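# Carry the tube rack next door onto the desk

## Task

Take the tube rack off the counter in the adjoining room and bring it to the desk. It counts as done only when the rack stands upright on the desk, every tube is seated all the way down in its hole, and all of this stays put without the robot holding it. Neither the rack nor any tube may touch the floor, and the robot must not tip over or finish leaning; either of those is a failure. The connecting door swings shut on its own unless it is pushed against the magnetic catch on the wall, which keeps it open. At the end, open the gripper and move the robot away from the rack.

## Robot and tools

ROBOT. A Hello Robot Stretch 3 with one arm: a two-wheel base (0.33 m long, 0.34 m wide) that cannot drive sideways, a lift on a mast, and a telescoping arm that reaches out to the robot's right. To bring the gripper forward or back you drive the base. Turning in place pivots about the point between the drive wheels, 0.05 m behind the front edge; with the arm in and the wrist folded the robot sweeps a 0.28 m radius, more if the wrist is unfolded. Occasionally something nudges loose objects.

FRAMES. Base frame: origin on the floor between the drive wheels, x forward, y left, z up. hand_pose is reported in it, at the point where the closed fingertips meet; with wrist joints at zero its x axis is up, y points back along the arm toward the mast, z toward the rear. The odometry frame is the base frame at scene start; heading is left-positive, -3.142 to 3.142, and wheel slip counts as travel.

execute_actions takes "actions", a list run in order (empty list: just report). Each action may hold "robot", "steps" (integer 1 to 450 control steps at 30 per second, default 1) and "until" (only together with steps; ends the action early when all its conditions hold). {"steps": n} alone waits. "robot" is one command, a list of up to 8 commands run one after another (items may be {"pause_s": s}, s at most 15), or {"stop": true}, which brakes everything and clears the queue. A command may hold:
- "base": exactly one of {"translate_m": d}, a straight drive of d metres relative to where the base is when that command begins, forward positive, |d| at most 1; or {"rotate_rad": d}, a turn in place of d radians relative to the current heading, left (counter-clockwise seen from above) positive, |d| at most 3.2.
- "joints": absolute targets, by name, each a single number; unnamed joints keep their previous goal. lift_m 0 to 1.1 (arm height); arm_m 0 to 0.52 (extension); wrist_yaw_rad -1.345 to 4.42 (0 along the arm, positive toward the front, 3.0 folded over the base); wrist_pitch_rad -1.57 to 0.451 (0 level, negative tips the fingers down); wrist_roll_rad -2.911 to 2.911 (0 fingers side by side); gripper_m -0.089 to 0.179 (wider is higher; the actual fingertip gap is about 0.007 less near closed, 0.025 less fully open, zero below 0.007); head_pan_rad -3.953 to 1.73 (0 ahead, positive left, -1.57 along the arm); head_tilt_rad -1.53 to 0.419 (negative down).
- "contact_limits": {"arm_m": e}, effort percent 1 to 100 at which the arm halts; lower is gentler, too low stops instantly. It lasts until the arm's next command.
Any invalid value rejects the whole call and nothing runs. A new command acts immediately: named joints retarget, a new queue discards the old one's remainder. Motions keep going while you think.

WAITING. To wait for everything to finish use "steps": 450 with "until": {"robot": {"status": "ended"}}. Other fields can be tested, e.g. {"lift_m": [">", 0.3]} or {"base_status": ["!=", "moving"]}; numbers use =, !=, <, <=, >, >=, compared as printed. {"any": {"status": "ended"}} fires when any one motion or the queue ends.

zoom_image: "camera" (head_camera, nav_camera or wrist_camera) and "region" [x0, y0, x1, y1] in pixels of that camera's latest image, top-left origin, at most 504 by 504. head_camera and nav_camera move with head_pan_rad/head_tilt_rad; wrist_camera rides on the gripper.

finished_scene: "scene", the integer number of the current scene. Irreversible; only call once all motion has ended, since leftover motion is braked afterward.

RESULTS. Each result is one instant plus an image from every camera. base_status shows progress as (moved of goal). joint_goals, joint_status, measured_speeds (units per second), refusals, queue (idle/running/done/dropped/stopped) and queue_left. Statuses: moving, done, off_target (resting away from goal, may still push), contact_stop (lift or arm hit something and went slack), time_out, stopped, not_commanded, torque_fault (wrist servo off for 10 s; goals for it refused). Lines starting refused:, dropped: (counting from 0) or replaced: explain problems. robot.on_its_own reports goals the robot changed, slack or off joints, unusual rest efforts, and base_tilt lean. motor_effort is percent with peak in brackets; readings carry fixed offsets and noise. lidar_m: 12 distances from the base origin, sector 1 ahead then counter-clockwise (4 left, 7 behind, 10 right), plane 0.17 m up, 0.15 to 12 m, blind to glass. wrist_depth_mm and head_depth_mm: 7x7 grids of median depth (head image is sideways).

PRACTICAL RULES. Fast base motion (0.30 m/s, 1.9 rad/s) needs lift_m below 0.30, arm_m below 0.03 and wrist_yaw_rad above 2.54; otherwise 0.10 m/s and 0.63 rad/s. Fold or unfold the wrist only with lift_m 0.32 to 0.95, pitch -0.4, roll near 0; folded, the lift can drop to 0.25. With yaw below -0.4 keep pitch at -0.5 or lower. To grip, command gripper_m below the object's width; to release, go at least 0.02 above the touch value. Neither reading nor done proves a grasp, so check the cameras. Over-squeezing triggers a force cutback that may let things slip. Arm pushes with the gripper above about 0.45 m, repeated pushes after a contact_stop, driving while holding or pressing something fixed, and snagging furniture (especially reversing) can tip the robot; undo the last move in small steps, lift the gripper away, and lower lift_m to about 0.2 if still tilted. Avoid drops, slams, hard pushes and anything hitting the floor.

Each tool is called after "Request:" as name(argument=value, ...), one argument or row to a line, values as JSON.

## Session

Request:
execute_actions(
  actions=[],
)

Scene clock: 0.00 s.
robot.base_odometry: x=+0.000 y=+0.000 heading=+0.000 (m, m, rad; robot's odometry frame)
robot.turned_by_wheels: +0.000 (rad since the last result)
robot.turned_by_imu: +0.000 (rad since the last result)
robot.base_tilt: forward=+2.5 right=-0.6 (deg)
robot.lidar_m: 0.80 0.98 0.94 0.94 1.16 2.53 2.71 1.37 1.58 1.21 0.87 0.79
robot.head_depth_mm: 728 721 715 707 704 699 692 / 755 747 742 734 728 722 717 / 784 776 767 761 757 750 744 / 815 807 800 795 786 779 769 / 849 837 832 823 815 810 804 / 884 878 872 857 850 844 833 / 925 915 903 897 887 876 870
robot.base_status: not_commanded
robot.joint_positions: lift_m=+0.546 arm_m=-0.003 wrist_yaw_rad=+2.955 wrist_pitch_rad=-0.507 wrist_roll_rad=-0.007 gripper_m=+0.037 head_pan_rad=+0.012 head_tilt_rad=-0.024
robot.joint_goals: lift_m=+0.546 arm_m=-0.003 wrist_yaw_rad=+2.955 wrist_pitch_rad=-0.507 wrist_roll_rad=-0.007 gripper_m=+0.037 head_pan_rad=+0.012 head_tilt_rad=-0.024
robot.joint_status: lift_m=not_commanded arm_m=not_commanded wrist_yaw_rad=not_commanded wrist_pitch_rad=not_commanded wrist_roll_rad=not_commanded gripper_m=not_commanded head_pan_rad=not_commanded head_tilt_rad=not_commanded
robot.measured_speeds: translate_m=+0.000 rotate_rad=+0.000 lift_m=+0.000 arm_m=+0.000 wrist_yaw_rad=+0.000 wrist_pitch_rad=+0.000 wrist_roll_rad=+0.000 head_pan_rad=+0.000 head_tilt_rad=+0.000
robot: refusals=0 queue=idle queue_left=0
robot.motor_effort: left_wheel=+0 right_wheel=+0 lift_m=+26 arm_m=+1 wrist_yaw_rad=+0 wrist_pitch_rad=+10 wrist_roll_rad=+0 gripper_m=-1 head_pan_rad=+0 head_tilt_rad=+1 (%)
robot.hand_pose: x=+0.0183 y=+0.0665 z=+0.5394 quat_wxyz=(+0.240, +0.695, +0.114, +0.668) (m; robot's base frame)
robot.wrist_depth_mm: - - 958 902 860 835 776 / - - - - 961 910 877 / - - - - - - 948 / - - - - - - - / 885 879 920 888 907 894 894 / 770 741 - 765 789 749 755 / 680 676 652 670 668 670 681
pictures: head_camera (sideways: a quarter turn clockwise sets it upright), nav_camera (sideways: a quarter turn counterclockwise sets it upright), wrist_camera
Images, in order (width x height): head_camera 896x504, nav_camera 672x504, wrist_camera 644x364.

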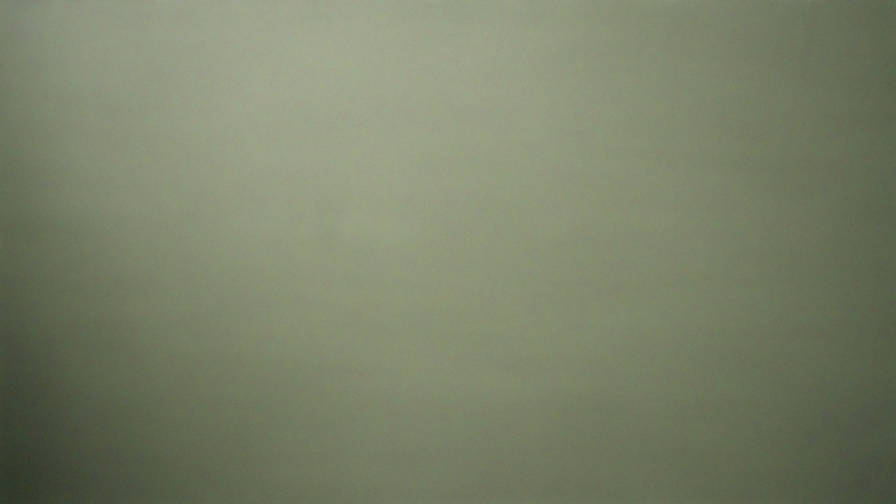

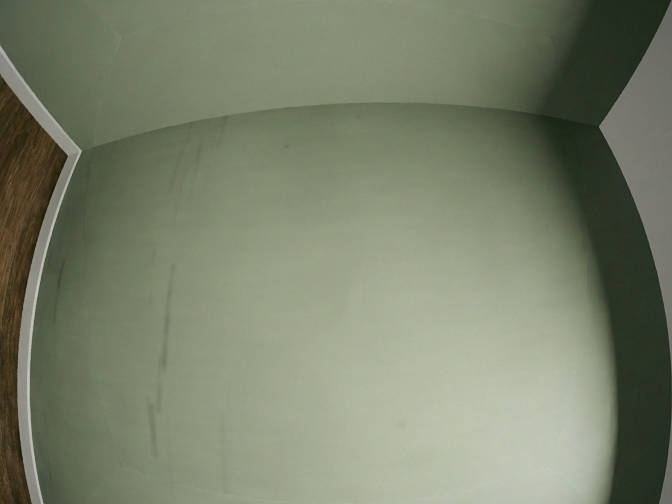

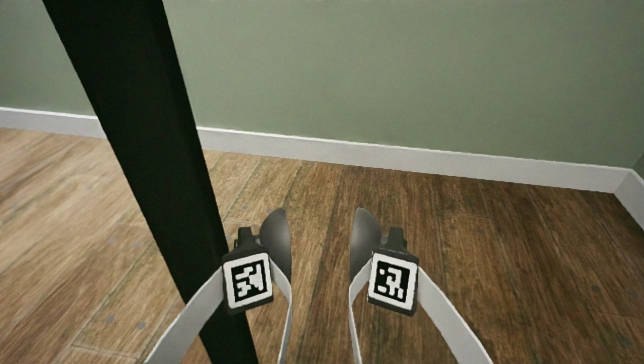

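Request:
execute_actions(
  actions=[
    {"robot":{"joints":{"head_pan_rad":-3.1,"head_tilt_rad":-0.4}},"steps":200,"until":{"robot":{"status":"ended"}}},
  ],
)

Request:
execute_actions(
  actions=[
    {"robot":{"joints":{"head_pan_rad":-1.7,"head_tilt_rad":-0.4}},"steps":200,"until":{"robot":{"status":"ended"}}},
  ],
)

Request:
execute_actions(
  actions=[
    {"robot":{"joints":{"head_pan_rad":1.7,"head_tilt_rad":-0.4}},"steps":200,"until":{"robot":{"status":"ended"}}},
  ],
)

Scene clock: 5.17 s.
robot.base_odometry: x=+0.000 y=+0.000 heading=+0.000 (m, m, rad; robot's odometry frame)
robot.turned_by_wheels: +0.000 (rad since the last result)
robot.turned_by_imu: -0.001 (rad since the last result)
robot.base_tilt: forward=+2.5 right=-0.4 (deg)
robot.lidar_m: 0.80 0.98 0.94 0.95 1.17 2.52 2.71 1.38 1.58 1.21 0.87 0.79
robot.head_depth_mm: 2487 2689 2802 2961 2638 1904 1505 / 2604 2740 2915 3064 2604 1907 1495 / 2699 2855 3048 3186 2598 1884 1469 / 2835 2992 3190 3361 2564 1874 1481 / 2908 3047 3228 3452 2529 1872 1463 / 2446 2607 2756 2858 2541 1849 1459 / 2110 2228 2321 2424 2384 1842 1454
robot.base_status: not_commanded
robot.joint_positions: lift_m=+0.546 arm_m=-0.003 wrist_yaw_rad=+2.955 wrist_pitch_rad=-0.507 wrist_roll_rad=-0.007 gripper_m=+0.037 head_pan_rad=-3.093 head_tilt_rad=-0.395
robot.joint_goals: lift_m=+0.546 arm_m=-0.003 wrist_yaw_rad=+2.955 wrist_pitch_rad=-0.507 wrist_roll_rad=-0.007 gripper_m=+0.037 head_pan_rad=-3.100 head_tilt_rad=-0.400
robot.joint_status: lift_m=not_commanded arm_m=not_commanded wrist_yaw_rad=not_commanded wrist_pitch_rad=not_commanded wrist_roll_rad=not_commanded gripper_m=not_commanded head_pan_rad=done head_tilt_rad=done
robot.measured_speeds: translate_m=+0.000 rotate_rad=+0.000 lift_m=+0.000 arm_m=+0.000 wrist_yaw_rad=+0.000 wrist_pitch_rad=+0.000 wrist_roll_rad=+0.000 head_pan_rad=+0.000 head_tilt_rad=+0.000
robot: refusals=0 queue=done queue_left=0
robot.motor_effort: left_wheel=+0(0) right_wheel=+0(0) lift_m=+26(26) arm_m=+0(0) wrist_yaw_rad=-1(0) wrist_pitch_rad=+10(9) wrist_roll_rad=+0(0) gripper_m=+0(0) head_pan_rad=-3(34) head_tilt_rad=-2(18) (%)
robot.hand_pose: x=+0.0183 y=+0.0665 z=+0.5394 quat_wxyz=(+0.240, +0.695, +0.114, +0.668) (m; robot's base frame)
robot.wrist_depth_mm: - - 936 913 851 836 797 / - - - - 920 893 850 / - - - - - - 927 / - - - - - - - / 894 888 916 906 889 880 882 / 768 776 - 752 791 756 769 / 660 667 652 667 668 668 667
pictures: head_camera (sideways: a quarter turn clockwise sets it upright), nav_camera (sideways: a quarter turn counterclockwise sets it upright), wrist_camera
Images, in order (width x height): head_camera 896x504, nav_camera 672x504, wrist_camera 644x364.

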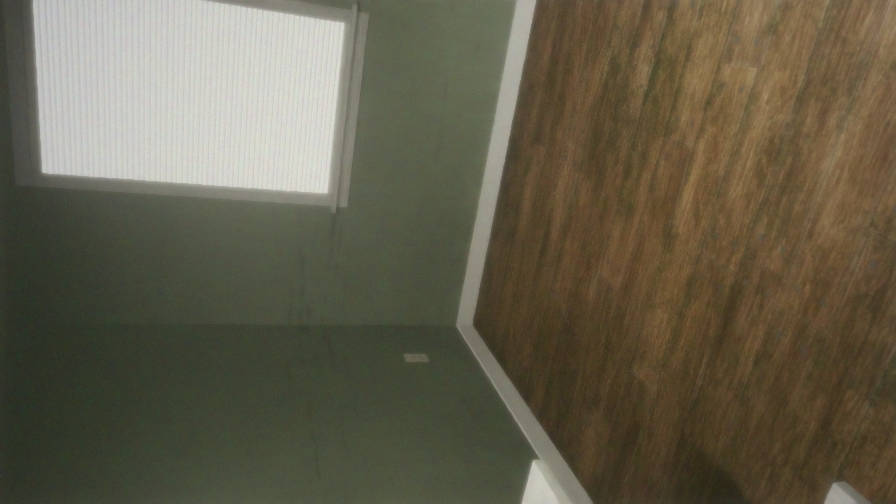

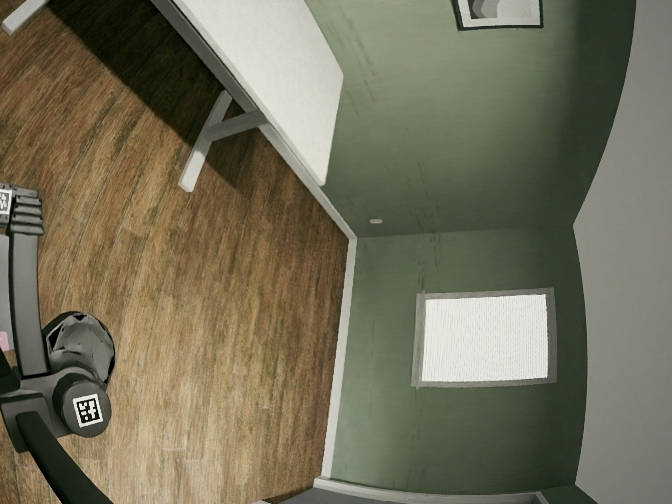

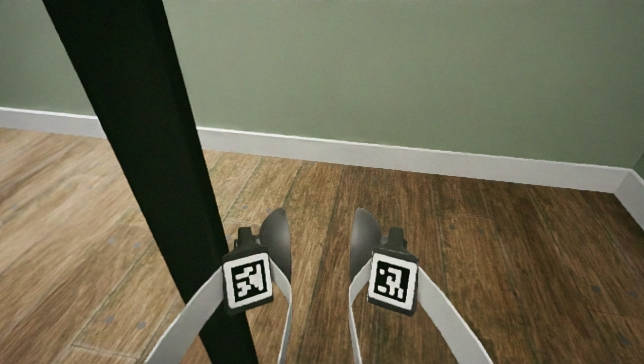

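Scene clock: 6.43 s.
robot.base_odometry: x=+0.000 y=+0.000 heading=+0.000 (m, m, rad; robot's odometry frame)
robot.turned_by_wheels: +0.000 (rad since the last result)
robot.turned_by_imu: +0.000 (rad since the last result)
robot.base_tilt: forward=+2.4 right=-0.4 (deg)
robot.lidar_m: 0.80 0.98 0.94 0.95 1.16 2.53 2.71 1.38 1.58 1.21 0.87 0.79
robot.head_depth_mm: 1312 1383 1465 1547 1171 970 1506 / 1341 1415 1499 1587 1158 1708 1497 / 1356 1449 1534 1602 1148 1682 1485 / 1393 1473 1574 1649 1139 1740 1478 / 1415 1502 1604 1672 1126 1669 1471 / 1454 1542 1636 1726 1119 1786 1461 / 1387 1444 1495 1569 1106 1679 1450
robot.base_status: not_commanded
robot.joint_positions: lift_m=+0.546 arm_m=-0.003 wrist_yaw_rad=+2.955 wrist_pitch_rad=-0.507 wrist_roll_rad=-0.007 gripper_m=+0.037 head_pan_rad=-1.707 head_tilt_rad=-0.395
robot.joint_goals: lift_m=+0.546 arm_m=-0.003 wrist_yaw_rad=+2.955 wrist_pitch_rad=-0.507 wrist_roll_rad=-0.007 gripper_m=+0.037 head_pan_rad=-1.700 head_tilt_rad=-0.400
robot.joint_status: lift_m=not_commanded arm_m=not_commanded wrist_yaw_rad=not_commanded wrist_pitch_rad=not_commanded wrist_roll_rad=not_commanded gripper_m=not_commanded head_pan_rad=done head_tilt_rad=done
robot.measured_speeds: translate_m=+0.000 rotate_rad=+0.000 lift_m=+0.000 arm_m=+0.000 wrist_yaw_rad=+0.000 wrist_pitch_rad=+0.000 wrist_roll_rad=+0.000 head_pan_rad=+0.000 head_tilt_rad=+0.000
robot: refusals=0 queue=done queue_left=0
robot.motor_effort: left_wheel=+0(0) right_wheel=+0(0) lift_m=+26(27) arm_m=+0(0) wrist_yaw_rad=+1(1) wrist_pitch_rad=+9(10) wrist_roll_rad=+0(0) gripper_m=+0(2) head_pan_rad=+3(37) head_tilt_rad=-2(2) (%)
robot.hand_pose: x=+0.0183 y=+0.0665 z=+0.5394 quat_wxyz=(+0.240, +0.695, +0.114, +0.668) (m; robot's base frame)
robot.wrist_depth_mm: - - 948 895 840 829 792 / - - - - 937 885 855 / - - - - - - 911 / - - - - - - - / 908 895 923 877 912 891 869 / 765 766 - 753 781 759 773 / 664 675 646 661 672 661 660
pictures: head_camera (sideways: a quarter turn clockwise sets it upright), nav_camera (sideways: a quarter turn counterclockwise sets it upright), wrist_camera
Images, in order (width x height): head_camera 896x504, nav_camera 672x504, wrist_camera 644x364.

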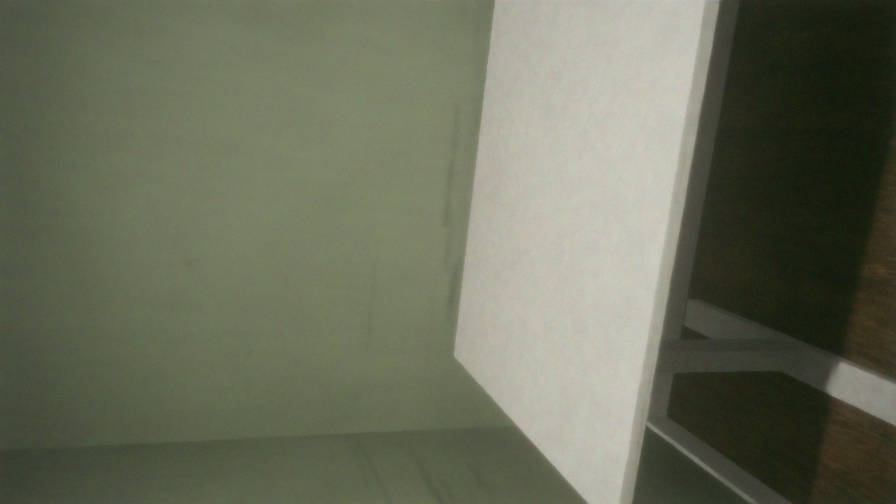

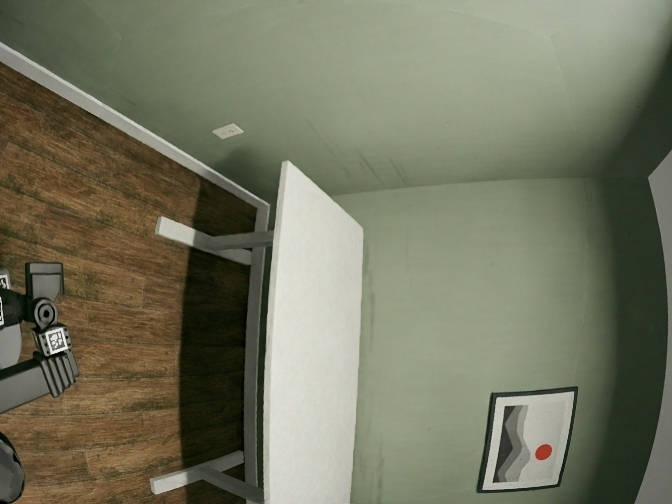

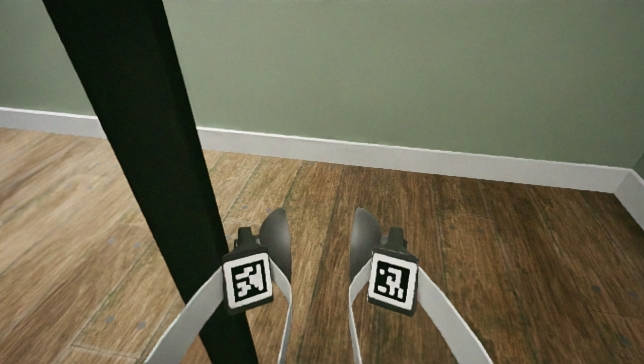

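Scene clock: 8.57 s.
robot.base_odometry: x=+0.000 y=+0.000 heading=+0.000 (m, m, rad; robot's odometry frame)
robot.turned_by_wheels: +0.000 (rad since the last result)
robot.turned_by_imu: -0.001 (rad since the last result)
robot.base_tilt: forward=+2.4 right=-0.4 (deg)
robot.lidar_m: 0.80 0.98 0.94 0.95 1.16 2.53 2.71 1.38 1.58 1.21 0.87 0.79
robot.head_depth_mm: 769 810 850 897 950 1009 1069 / 803 847 891 945 1006 1070 1142 / 839 888 939 998 1064 1137 1221 / 883 932 989 1055 1125 1211 1304 / 925 985 1047 1120 1201 1298 1385 / 979 1038 1113 1188 1285 1400 1451 / 1032 1106 1179 1275 1377 1490 1480
robot.base_status: not_commanded
robot.joint_positions: lift_m=+0.546 arm_m=-0.003 wrist_yaw_rad=+2.955 wrist_pitch_rad=-0.507 wrist_roll_rad=-0.007 gripper_m=+0.037 head_pan_rad=+1.693 head_tilt_rad=-0.395
robot.joint_goals: lift_m=+0.546 arm_m=-0.003 wrist_yaw_rad=+2.955 wrist_pitch_rad=-0.507 wrist_roll_rad=-0.007 gripper_m=+0.037 head_pan_rad=+1.700 head_tilt_rad=-0.400
robot.joint_status: lift_m=not_commanded arm_m=not_commanded wrist_yaw_rad=not_commanded wrist_pitch_rad=not_commanded wrist_roll_rad=not_commanded gripper_m=not_commanded head_pan_rad=done head_tilt_rad=done
robot.measured_speeds: translate_m=+0.000 rotate_rad=+0.000 lift_m=+0.000 arm_m=+0.000 wrist_yaw_rad=+0.000 wrist_pitch_rad=+0.000 wrist_roll_rad=+0.000 head_pan_rad=+0.000 head_tilt_rad=+0.000
robot: refusals=0 queue=done queue_left=0
robot.motor_effort: left_wheel=+0(0) right_wheel=+0(0) lift_m=+26(26) arm_m=+1(0) wrist_yaw_rad=+0(0) wrist_pitch_rad=+9(9) wrist_roll_rad=+0(0) gripper_m=+0(0) head_pan_rad=+2(35) head_tilt_rad=-2(1) (%)
robot.hand_pose: x=+0.0183 y=+0.0665 z=+0.5394 quat_wxyz=(+0.240, +0.695, +0.114, +0.668) (m; robot's base frame)
robot.wrist_depth_mm: - - 942 897 852 807 804 / - - - - 961 889 839 / - - - - - - 923 / - - - - - - - / 880 886 917 890 909 904 888 / 778 751 - 772 784 774 753 / 670 661 646 679 677 661 685
pictures: head_camera (sideways: a quarter turn clockwise sets it upright), nav_camera (sideways: a quarter turn counterclockwise sets it upright), wrist_camera
Images, in order (width x height): head_camera 896x504, nav_camera 672x504, wrist_camera 644x364.

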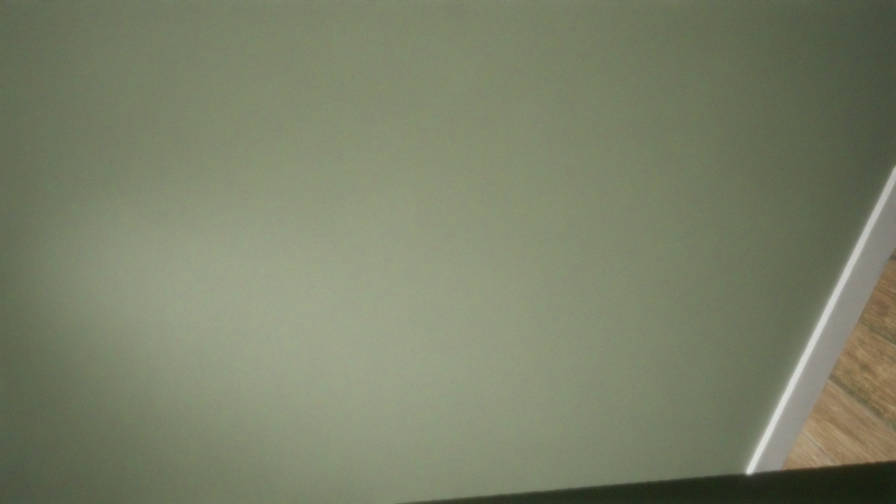

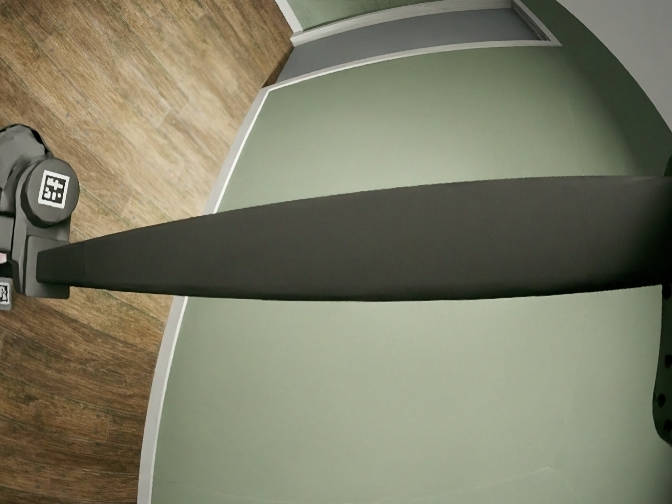

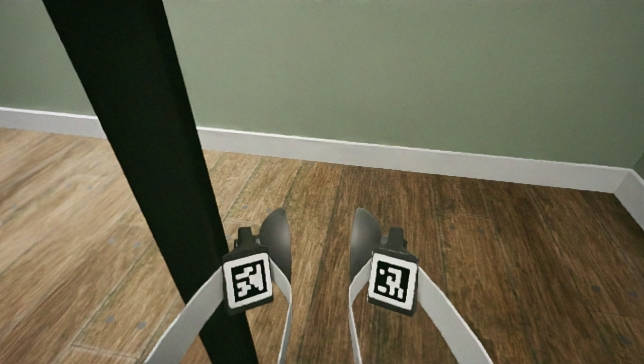

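Request:
execute_actions(
  actions=[
    {"robot":{"base":{"rotate_rad":-0.26},"joints":{"lift_m":0.27,"wrist_yaw_rad":3.0,"wrist_pitch_rad":-0.4,"head_pan_rad":1.7,"head_tilt_rad":-0.5}},"steps":200,"until":{"robot":{"status":"ended"}}},
    {"robot":{"base":{"translate_m":-0.9}},"steps":300,"until":{"robot":{"status":"ended"}}},
  ],
)

Scene clock: 20.00 s.
robot.base_odometry: x=-0.870 y=+0.231 heading=-0.260 (m, m, rad; robot's odometry frame)
robot.turned_by_wheels: -0.260 (rad since the last result)
robot.turned_by_imu: -0.268 (rad since the last result)
robot.base_tilt: forward=+2.5 right=-0.4 (deg)
robot.lidar_m: 1.68 1.34 1.05 1.03 1.11 1.78 2.08 1.92 1.51 1.04 1.60 1.68
robot.head_depth_mm: 825 885 955 1036 1136 1235 1330 / 843 902 973 1064 1153 1279 1363 / 859 916 996 1088 1190 1319 1374 / 872 939 1018 1109 1222 1354 1365 / 894 960 1043 1144 1266 1409 1359 / 911 984 1069 1170 1295 1441 1350 / 929 1002 1098 1199 1327 1474 -
robot.base_status: done (translate_m -0.9000 of -0.9000)
robot.joint_positions: lift_m=+0.270 arm_m=-0.003 wrist_yaw_rad=+2.999 wrist_pitch_rad=-0.420 wrist_roll_rad=-0.007 gripper_m=+0.037 head_pan_rad=+1.693 head_tilt_rad=-0.494
robot.joint_goals: lift_m=+0.270 arm_m=-0.003 wrist_yaw_rad=+3.000 wrist_pitch_rad=-0.400 wrist_roll_rad=-0.007 gripper_m=+0.037 head_pan_rad=+1.700 head_tilt_rad=-0.500
robot.joint_status: lift_m=done arm_m=not_commanded wrist_yaw_rad=done wrist_pitch_rad=done wrist_roll_rad=not_commanded gripper_m=not_commanded head_pan_rad=done head_tilt_rad=done
robot.measured_speeds: translate_m=+0.000 rotate_rad=+0.000 lift_m=+0.000 arm_m=+0.000 wrist_yaw_rad=+0.000 wrist_pitch_rad=+0.000 wrist_roll_rad=+0.000 head_pan_rad=+0.000 head_tilt_rad=+0.000
robot: refusals=0 queue=done queue_left=0
robot.motor_effort: left_wheel=+4(9) right_wheel=-2(8) lift_m=+22(26) arm_m=+0(1) wrist_yaw_rad=+0(5) wrist_pitch_rad=+13(15) wrist_roll_rad=+0(0) gripper_m=+0(0) head_pan_rad=+3(3) head_tilt_rad=-2(8) (%)
robot.hand_pose: x=+0.0106 y=+0.0797 z=+0.2824 quat_wxyz=(+0.196, +0.698, +0.099, +0.682) (m; robot's base frame)
robot.wrist_depth_mm: 935 - 964 952 980 984 - / - - - - - - - / 963 933 970 968 977 972 991 / 748 740 733 730 737 727 729 / 593 587 - 584 602 581 593 / 495 492 - 512 507 495 491 / 435 - - - 423 426 428
pictures: head_camera (sideways: a quarter turn clockwise sets it upright), nav_camera (sideways: a quarter turn counterclockwise sets it upright), wrist_camera
Images, in order (width x height): head_camera 896x504, nav_camera 672x504, wrist_camera 644x364.

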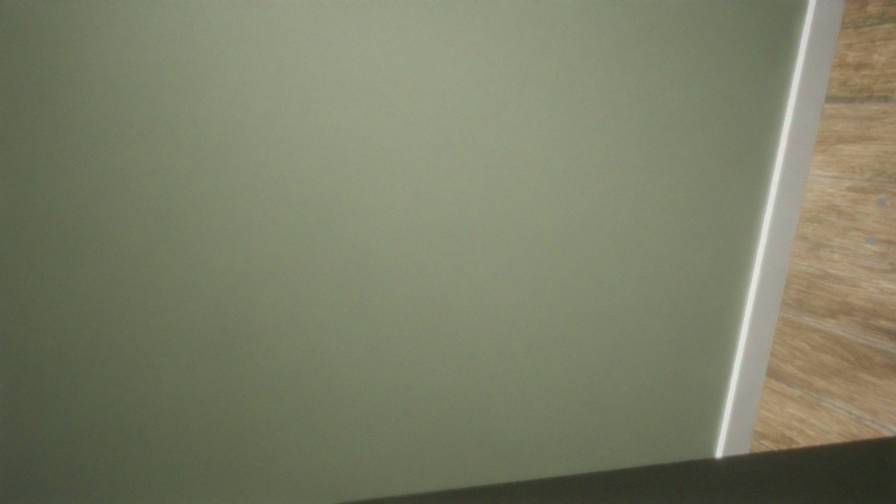

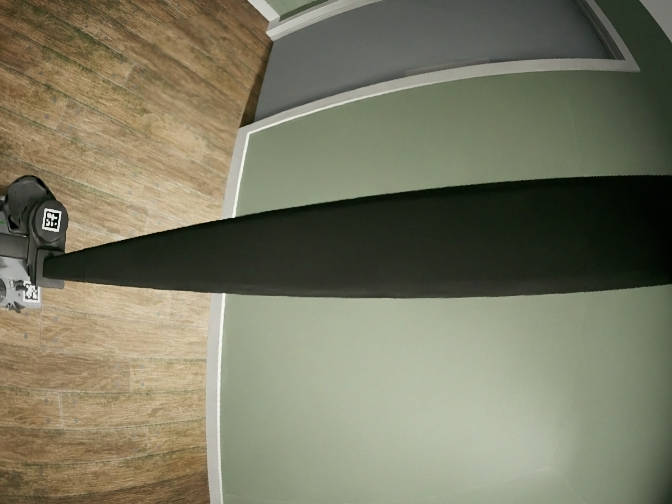

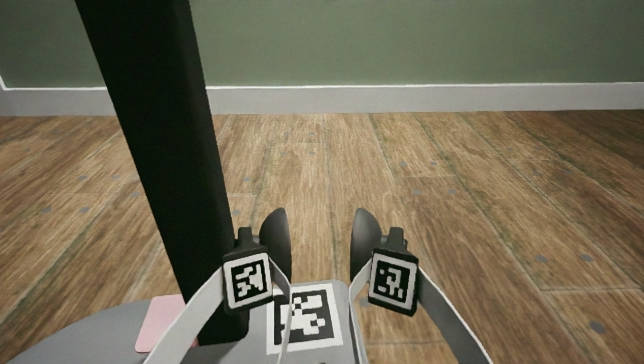

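Request:
execute_actions(
  actions=[
    {"robot":[{"base":{"translate_m":-1.0},"joints":{"head_pan_rad":0,"head_tilt_rad":-0.5}},{"base":{"rotate_rad":1.57}}],"steps":400,"until":{"robot":{"status":"ended"}}},
  ],
)

Scene clock: 29.37 s.
robot.base_odometry: x=-1.836 y=+0.488 heading=+1.310 (m, m, rad; robot's odometry frame)
robot.turned_by_wheels: +1.570 (rad since the last result)
robot.turned_by_imu: +1.564 (rad since the last result)
robot.base_tilt: forward=+2.5 right=-0.4 (deg)
robot.lidar_m: 1.12 1.30 1.12 1.09 1.16 1.41 1.39 1.41 2.17 2.67 1.48 1.15
robot.head_depth_mm: 923 993 1069 1169 1290 1426 1384 / 926 998 1082 1172 1302 1448 1384 / 936 1002 1093 1193 1300 1473 1363 / 992 1070 1132 1229 1358 1480 1362 / 1019 1099 1192 1296 1427 1564 1347 / 1028 1108 1196 1310 1451 1571 1346 / 1030 1106 1210 1332 1470 1586 1346
robot.base_status: done (rotate_rad +1.5698 of +1.5700)
robot.joint_positions: lift_m=+0.270 arm_m=-0.003 wrist_yaw_rad=+2.999 wrist_pitch_rad=-0.420 wrist_roll_rad=-0.007 gripper_m=+0.037 head_pan_rad=+0.007 head_tilt_rad=-0.495
robot.joint_goals: lift_m=+0.270 arm_m=-0.003 wrist_yaw_rad=+3.000 wrist_pitch_rad=-0.400 wrist_roll_rad=-0.007 gripper_m=+0.037 head_pan_rad=+0.000 head_tilt_rad=-0.500
robot.joint_status: lift_m=done arm_m=not_commanded wrist_yaw_rad=done wrist_pitch_rad=done wrist_roll_rad=not_commanded gripper_m=not_commanded head_pan_rad=done head_tilt_rad=done
robot.measured_speeds: translate_m=+0.000 rotate_rad=+0.000 lift_m=+0.000 arm_m=+0.000 wrist_yaw_rad=+0.000 wrist_pitch_rad=+0.000 wrist_roll_rad=+0.000 head_pan_rad=+0.000 head_tilt_rad=+0.000
robot: refusals=0 queue=done queue_left=0
robot.motor_effort: left_wheel=-4(12) right_wheel=+2(8) lift_m=+22(22) arm_m=+0(0) wrist_yaw_rad=+1(1) wrist_pitch_rad=+13(13) wrist_roll_rad=+0(0) gripper_m=+0(0) head_pan_rad=-3(35) head_tilt_rad=-1(1) (%)
robot.hand_pose: x=+0.0106 y=+0.0797 z=+0.2824 quat_wxyz=(+0.196, +0.698, +0.099, +0.682) (m; robot's base frame)
robot.wrist_depth_mm: - - - - - - - / - - - - - - - / 998 946 975 974 969 976 973 / 715 728 750 747 740 727 726 / 593 593 - 590 593 594 590 / 497 493 - 502 511 491 492 / 441 - - - 422 423 422
pictures: head_camera (sideways: a quarter turn clockwise sets it upright), nav_camera (sideways: a quarter turn counterclockwise sets it upright), wrist_camera
Images, in order (width x height): head_camera 896x504, nav_camera 672x504, wrist_camera 644x364.

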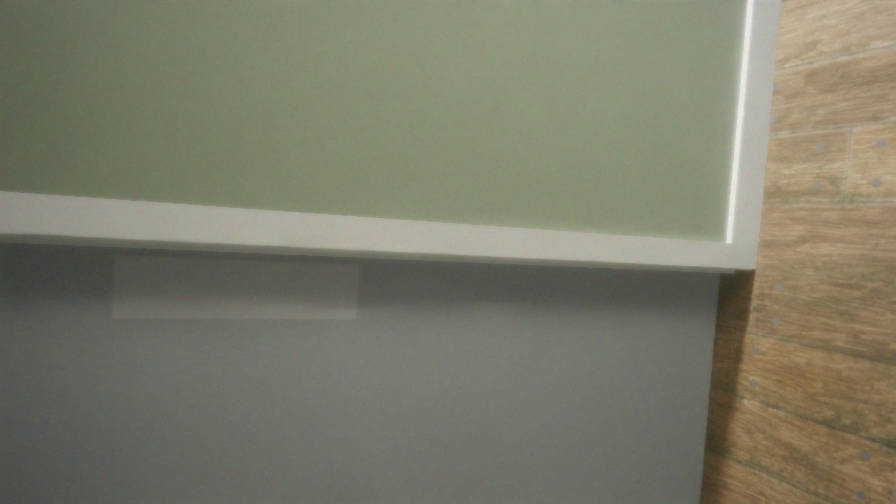

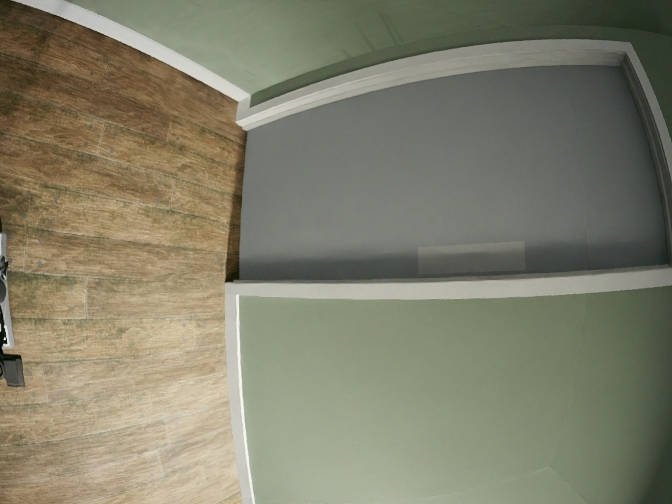

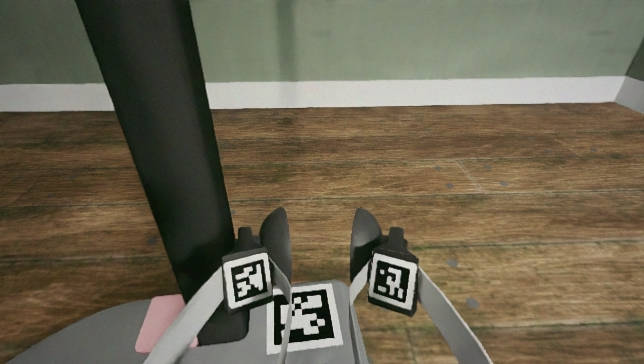

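Request:
execute_actions(
  actions=[
    {"robot":[{"base":{"rotate_rad":1.57}},{"base":{"translate_m":0.42}},{"base":{"rotate_rad":-1.57}},{"base":{"translate_m":0.5},"joints":{"head_tilt_rad":-0.8}}],"steps":450,"until":{"robot":{"status":"ended"}}},
  ],
)

Scene clock: 45.20 s.
robot.base_odometry: x=-2.113 y=+1.080 heading=+1.310 (m, m, rad; robot's odometry frame)
robot.turned_by_wheels: +0.000 (rad since the last result)
robot.turned_by_imu: +0.001 (rad since the last result)
robot.base_tilt: forward=+2.4 right=-0.5 (deg)
robot.lidar_m: 0.75 0.81 0.64 0.63 0.68 0.99 1.85 1.97 2.90 1.96 0.88 0.77
robot.head_depth_mm: 603 680 779 913 1083 1266 1175 / 607 688 786 920 1123 1317 1176 / 614 692 796 936 1135 1325 1173 / 618 700 802 945 1154 1322 1169 / 624 707 817 964 1168 1332 1156 / 630 714 822 976 1192 1320 1156 / 635 719 833 992 1209 1301 1142
robot.base_status: done (translate_m +0.5000 of +0.5000)
robot.joint_positions: lift_m=+0.270 arm_m=-0.003 wrist_yaw_rad=+2.999 wrist_pitch_rad=-0.420 wrist_roll_rad=-0.007 gripper_m=+0.037 head_pan_rad=+0.007 head_tilt_rad=-0.791
robot.joint_goals: lift_m=+0.270 arm_m=-0.003 wrist_yaw_rad=+3.000 wrist_pitch_rad=-0.400 wrist_roll_rad=-0.007 gripper_m=+0.037 head_pan_rad=+0.000 head_tilt_rad=-0.800
robot.joint_status: lift_m=done arm_m=not_commanded wrist_yaw_rad=done wrist_pitch_rad=done wrist_roll_rad=not_commanded gripper_m=not_commanded head_pan_rad=done head_tilt_rad=done
robot.measured_speeds: translate_m=+0.000 rotate_rad=+0.000 lift_m=+0.000 arm_m=+0.000 wrist_yaw_rad=+0.000 wrist_pitch_rad=+0.000 wrist_roll_rad=+0.000 head_pan_rad=+0.000 head_tilt_rad=+0.000
robot: refusals=0 queue=done queue_left=0
robot.motor_effort: left_wheel=+4(15) right_wheel=-2(9) lift_m=+22(22) arm_m=+0(0) wrist_yaw_rad=+0(0) wrist_pitch_rad=+12(12) wrist_roll_rad=+0(0) gripper_m=+0(0) head_pan_rad=-3(3) head_tilt_rad=-3(20) (%)
robot.hand_pose: x=+0.0106 y=+0.0797 z=+0.2824 quat_wxyz=(+0.196, +0.698, +0.099, +0.682) (m; robot's base frame)
robot.wrist_depth_mm: 587 - 613 610 606 624 632 / 640 - 650 645 657 662 683 / 681 692 725 723 718 743 711 / 709 728 735 738 732 744 683 / 590 593 - 596 606 591 596 / 494 491 - 511 515 492 493 / 434 - - - 421 421 423
pictures: head_camera (sideways: a quarter turn clockwise sets it upright), nav_camera (sideways: a quarter turn counterclockwise sets it upright), wrist_camera
Images, in order (width x height): head_camera 896x504, nav_camera 672x504, wrist_camera 644x364.

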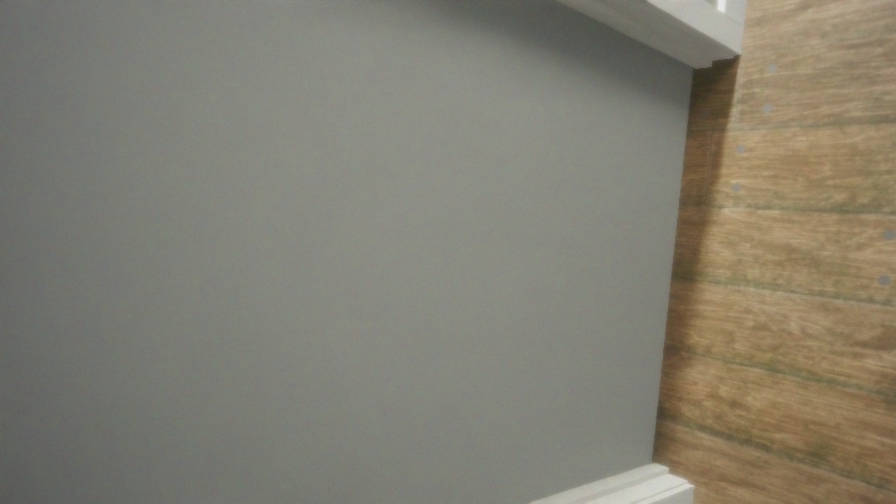

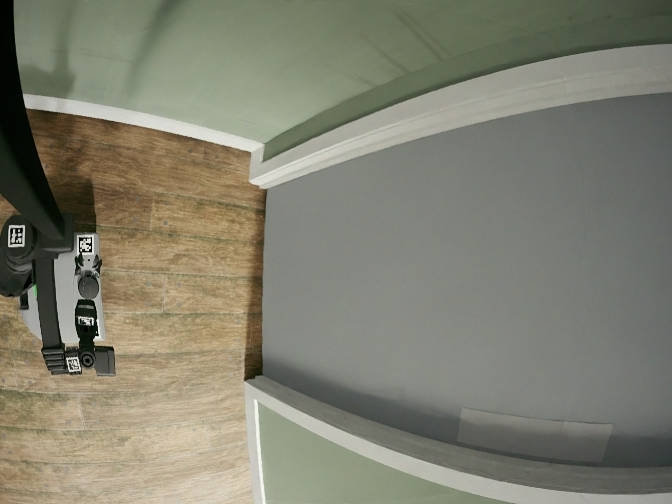

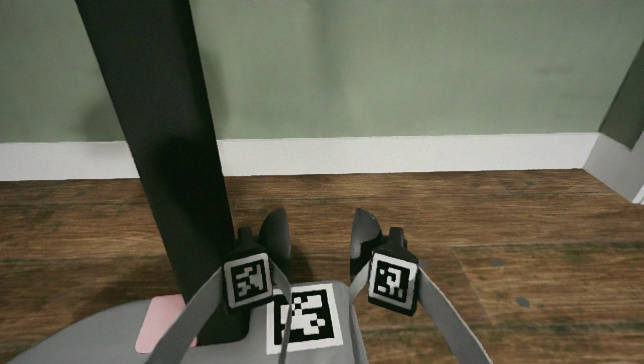

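Request:
execute_actions(
  actions=[
    {"robot":[{"base":{"translate_m":0.6}},{"joints":{"lift_m":0.33,"wrist_pitch_rad":-0.4}},{"base":{"translate_m":0.5}}],"steps":450,"until":{"robot":{"status":"ended"}}},
  ],
)

Scene clock: 61.27 s.
robot.base_odometry: x=-1.829 y=+2.143 heading=+1.310 (m, m, rad; robot's odometry frame)
robot.turned_by_wheels: +0.000 (rad since the last result)
robot.turned_by_imu: -0.070 (rad since the last result)
robot.base_tilt: forward=+2.3 right=-0.5 (deg)
robot.lidar_m: - - 0.15 0.25 0.60 0.84 2.51 2.62 3.28 0.20 0.15 -
robot.head_depth_mm: - - - - - - - / - - - - - - - / - - - - - - - / - - - - - - - / - - - - - - - / - - - - - - - / - - - - - - -
robot.base_status: done (translate_m +0.4999 of +0.5000)
robot.joint_positions: lift_m=+0.330 arm_m=-0.003 wrist_yaw_rad=+3.000 wrist_pitch_rad=-0.418 wrist_roll_rad=-0.006 gripper_m=+0.037 head_pan_rad=-0.025 head_tilt_rad=-0.801
robot.joint_goals: lift_m=+0.330 arm_m=-0.003 wrist_yaw_rad=+3.000 wrist_pitch_rad=-0.400 wrist_roll_rad=-0.006 gripper_m=+0.037 head_pan_rad=+0.000 head_tilt_rad=-0.800
robot.joint_status: lift_m=done arm_m=not_commanded wrist_yaw_rad=done wrist_pitch_rad=done wrist_roll_rad=not_commanded gripper_m=not_commanded head_pan_rad=done head_tilt_rad=done
robot.measured_speeds: translate_m=+0.000 rotate_rad=+0.000 lift_m=+0.000 arm_m=+0.000 wrist_yaw_rad=+0.000 wrist_pitch_rad=+0.000 wrist_roll_rad=+0.000 head_pan_rad=+0.000 head_tilt_rad=+0.000
robot: refusals=0 queue=done queue_left=0
robot.motor_effort: left_wheel=+17(100) right_wheel=+11(48) lift_m=+26(33) arm_m=+0(0) wrist_yaw_rad=+0(17) wrist_pitch_rad=+11(18) wrist_roll_rad=-1(1) gripper_m=+0(0) head_pan_rad=+10(13) head_tilt_rad=+1(3) (%)
robot.hand_pose: x=+0.0104 y=+0.0800 z=+0.3426 quat_wxyz=(+0.195, +0.698, +0.099, +0.682) (m; robot's base frame)
robot.wrist_depth_mm: 523 - 532 396 160 94 67 / 559 - 582 430 164 95 67 / 609 627 637 466 168 96 68 / 650 671 684 508 172 98 69 / 677 682 - 574 159 99 69 / 569 565 - 552 146 101 70 / 487 498 - 440 207 97 71
pictures: head_camera (sideways: a quarter turn clockwise sets it upright), nav_camera (sideways: a quarter turn counterclockwise sets it upright), wrist_camera
Images, in order (width x height): head_camera 896x504, nav_camera 672x504, wrist_camera 644x364.

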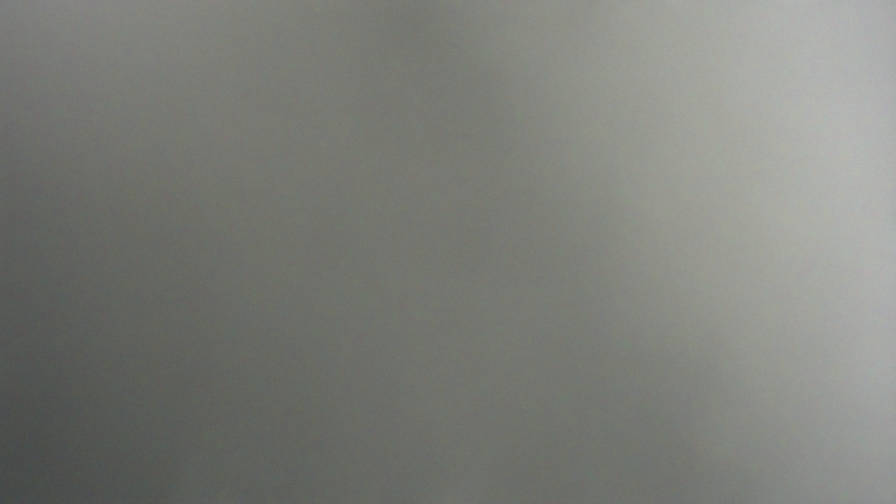

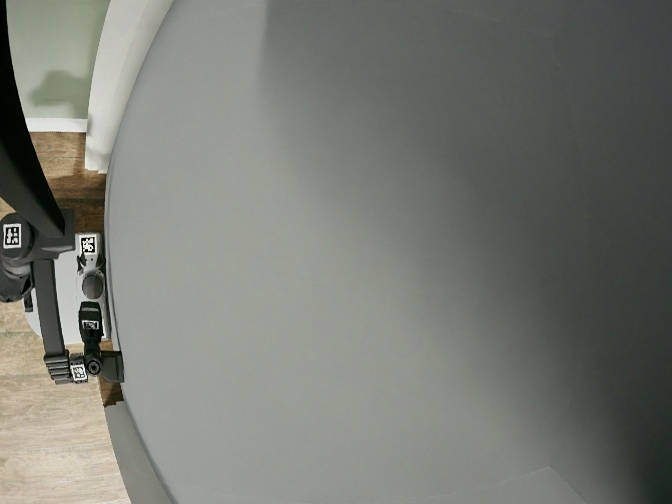

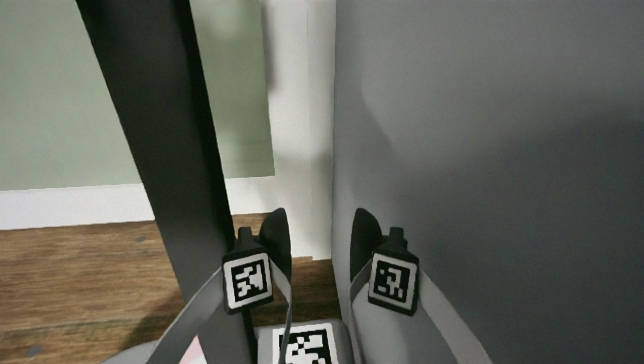

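Request:
execute_actions(
  actions=[
    {"robot":{"base":{"translate_m":-0.3},"joints":{"head_pan_rad":0,"head_tilt_rad":-1.0}},"steps":450,"until":{"robot":{"status":"ended"}}},
  ],
)

Scene clock: 73.90 s.
robot.base_odometry: x=-1.907 y=+1.853 heading=+1.310 (m, m, rad; robot's odometry frame)
robot.turned_by_wheels: +0.000 (rad since the last result)
robot.turned_by_imu: -0.003 (rad since the last result)
robot.base_tilt: forward=+2.3 right=-0.6 (deg)
robot.lidar_m: 0.35 0.37 0.50 0.58 0.61 0.85 2.25 2.35 3.27 0.97 0.49 0.37
robot.head_depth_mm: 293 332 402 508 690 1059 1119 / 293 334 403 509 692 1086 1125 / 294 334 404 512 699 1093 1112 / 294 334 405 512 700 1099 1105 / 295 335 405 514 702 1099 1105 / 295 336 407 516 703 1108 1101 / 293 336 407 517 706 1118 1095
robot.base_status: done (translate_m -0.3000 of -0.3000)
robot.joint_positions: lift_m=+0.330 arm_m=-0.003 wrist_yaw_rad=+3.000 wrist_pitch_rad=-0.418 wrist_roll_rad=-0.006 gripper_m=+0.037 head_pan_rad=-0.007 head_tilt_rad=-0.988
robot.joint_goals: lift_m=+0.330 arm_m=-0.003 wrist_yaw_rad=+3.000 wrist_pitch_rad=-0.400 wrist_roll_rad=-0.006 gripper_m=+0.037 head_pan_rad=+0.000 head_tilt_rad=-1.000
robot.joint_status: lift_m=done arm_m=not_commanded wrist_yaw_rad=done wrist_pitch_rad=done wrist_roll_rad=not_commanded gripper_m=not_commanded head_pan_rad=done head_tilt_rad=done
robot.measured_speeds: translate_m=+0.000 rotate_rad=+0.000 lift_m=+0.000 arm_m=+0.000 wrist_yaw_rad=+0.000 wrist_pitch_rad=+0.000 wrist_roll_rad=+0.000 head_pan_rad=+0.000 head_tilt_rad=+0.000
robot: refusals=0 queue=done queue_left=0
robot.motor_effort: left_wheel=+0(18) right_wheel=-1(11) lift_m=+26(26) arm_m=+0(0) wrist_yaw_rad=+0(1) wrist_pitch_rad=+12(12) wrist_roll_rad=-1(1) gripper_m=+0(0) head_pan_rad=+3(8) head_tilt_rad=-4(19) (%)
robot.hand_pose: x=+0.0104 y=+0.0800 z=+0.3426 quat_wxyz=(+0.195, +0.698, +0.099, +0.682) (m; robot's base frame)
robot.wrist_depth_mm: 517 - 546 564 583 442 374 / 565 - 600 612 616 472 377 / 618 628 649 663 659 507 377 / 651 680 706 725 732 545 385 / 682 680 - 682 654 552 389 / 565 571 - 565 584 536 392 / 486 502 - 507 493 491 398
pictures: head_camera (sideways: a quarter turn clockwise sets it upright), nav_camera (sideways: a quarter turn counterclockwise sets it upright), wrist_camera
Images, in order (width x height): head_camera 896x504, nav_camera 672x504, wrist_camera 644x364.

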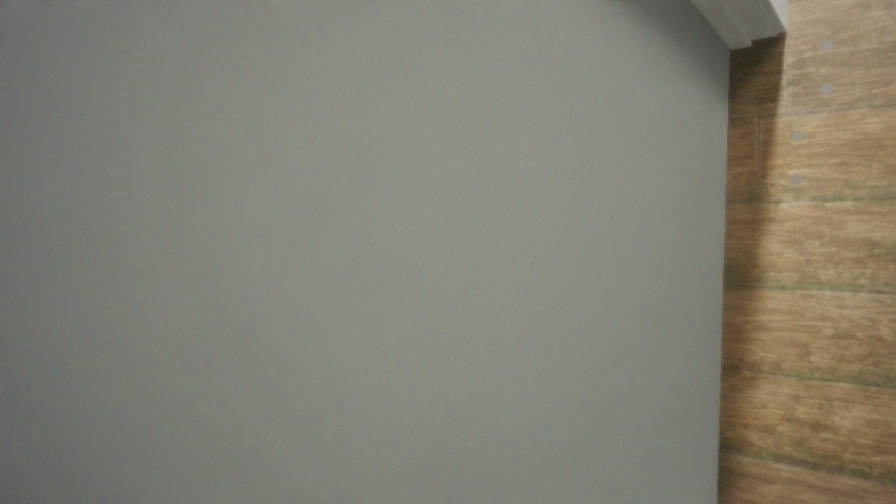

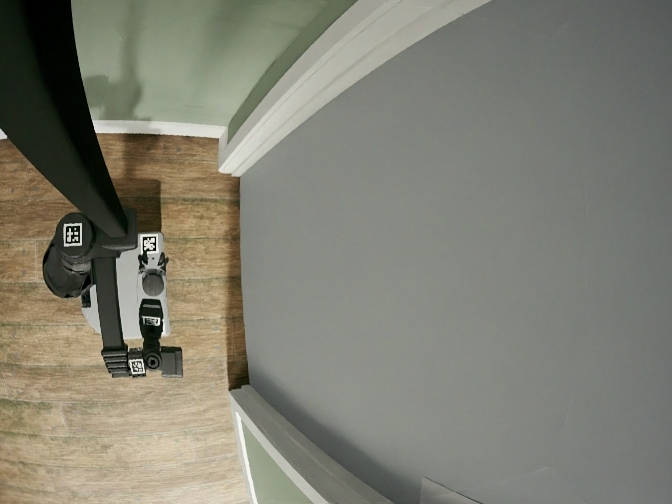

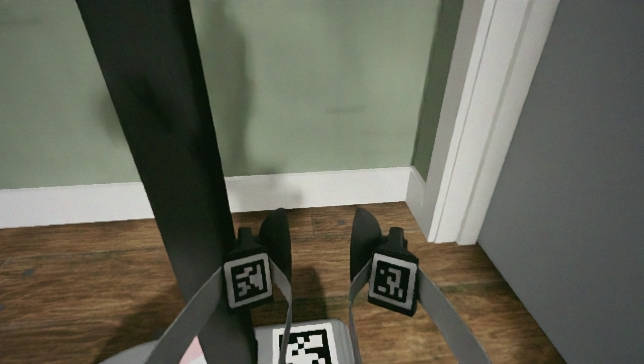

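Request:
execute_actions(
  actions=[
    {"robot":[{"base":{"translate_m":-0.1},"joints":{"lift_m":0.36,"gripper_m":0.0}},{"joints":{"wrist_yaw_rad":1.57}},{"joints":{"wrist_pitch_rad":0,"arm_m":0.05}}],"steps":450,"until":{"robot":{"status":"ended"}}},
  ],
)

Scene clock: 95.80 s.
robot.base_odometry: x=-1.933 y=+1.756 heading=+1.310 (m, m, rad; robot's odometry frame)
robot.turned_by_wheels: +0.000 (rad since the last result)
robot.turned_by_imu: -0.003 (rad since the last result)
robot.base_tilt: forward=+2.5 right=-0.4 (deg)
robot.lidar_m: 0.45 0.47 0.56 0.58 0.61 0.85 2.15 2.25 3.13 1.33 0.58 0.47
robot.head_depth_mm: 376 440 533 675 916 1199 1127 / 377 441 534 677 918 1241 1136 / 377 443 536 678 928 1232 1113 / 378 443 537 681 926 1213 1110 / 379 444 539 680 929 1203 1107 / 380 445 538 684 937 1204 1097 / 380 445 541 686 941 1193 1093
robot.base_status: done (translate_m -0.1000 of -0.1000)
robot.joint_positions: lift_m=+0.360 arm_m=+0.050 wrist_yaw_rad=+1.571 wrist_pitch_rad=-0.025 wrist_roll_rad=-0.006 gripper_m=+0.000 head_pan_rad=-0.007 head_tilt_rad=-0.988
robot.joint_goals: lift_m=+0.360 arm_m=+0.050 wrist_yaw_rad=+1.570 wrist_pitch_rad=+0.000 wrist_roll_rad=-0.006 gripper_m=+0.000 head_pan_rad=+0.000 head_tilt_rad=-1.000
robot.joint_status: lift_m=done arm_m=done wrist_yaw_rad=done wrist_pitch_rad=done wrist_roll_rad=not_commanded gripper_m=done head_pan_rad=done head_tilt_rad=done
robot.measured_speeds: translate_m=+0.000 rotate_rad=+0.000 lift_m=+0.000 arm_m=+0.000 wrist_yaw_rad=+0.000 wrist_pitch_rad=+0.000 wrist_roll_rad=+0.000 head_pan_rad=+0.000 head_tilt_rad=+0.000
robot: refusals=0 queue=done queue_left=0
robot.motor_effort: left_wheel=+1(6) right_wheel=+0(4) lift_m=+31(32) arm_m=+3(2) wrist_yaw_rad=-1(3) wrist_pitch_rad=+15(17) wrist_roll_rad=-1(1) gripper_m=-2(79) head_pan_rad=+2(2) head_tilt_rad=-4(5) (%)
robot.hand_pose: x=+0.2342 y=-0.1946 z=+0.4681 quat_wxyz=(+0.508, +0.505, -0.492, +0.495) (m; robot's base frame)
robot.wrist_depth_mm: 355 351 346 345 341 340 306 / 365 361 358 355 351 347 307 / 376 370 369 366 362 359 308 / 385 381 377 376 367 365 305 / 396 396 388 383 381 378 303 / 410 406 400 - 387 382 307 / 425 416 414 414 406 398 311
pictures: head_camera (sideways: a quarter turn clockwise sets it upright), nav_camera (sideways: a quarter turn counterclockwise sets it upright), wrist_camera
Images, in order (width x height): head_camera 896x504, nav_camera 672x504, wrist_camera 644x364.

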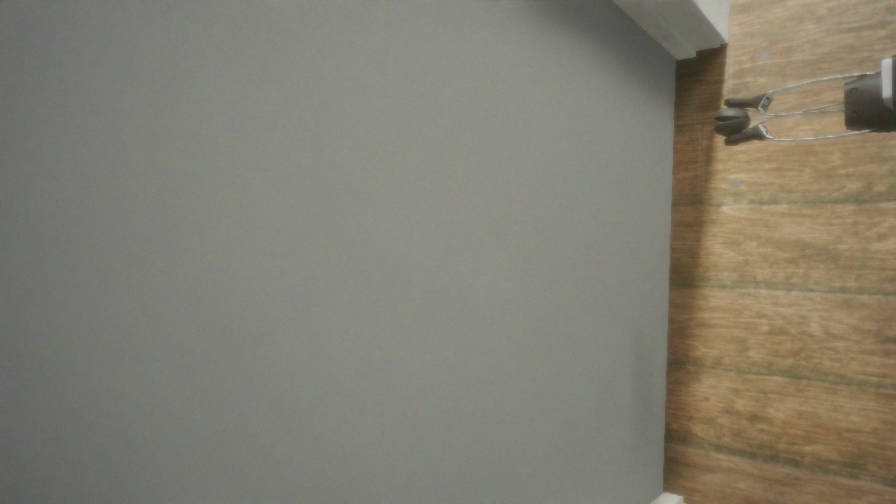

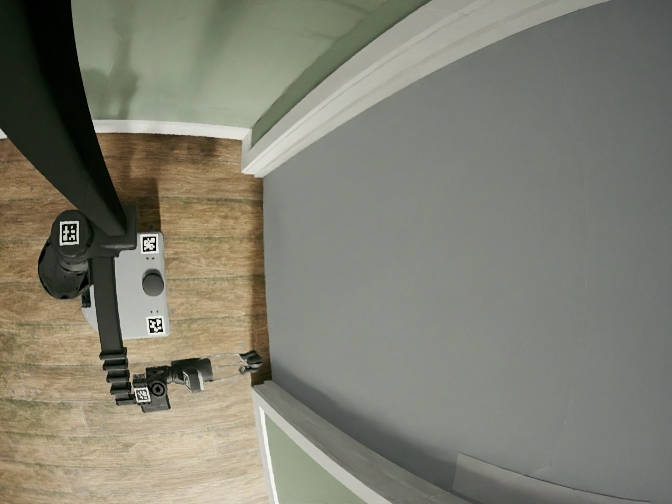

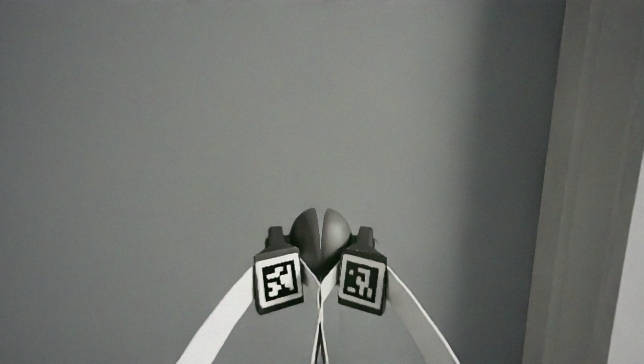

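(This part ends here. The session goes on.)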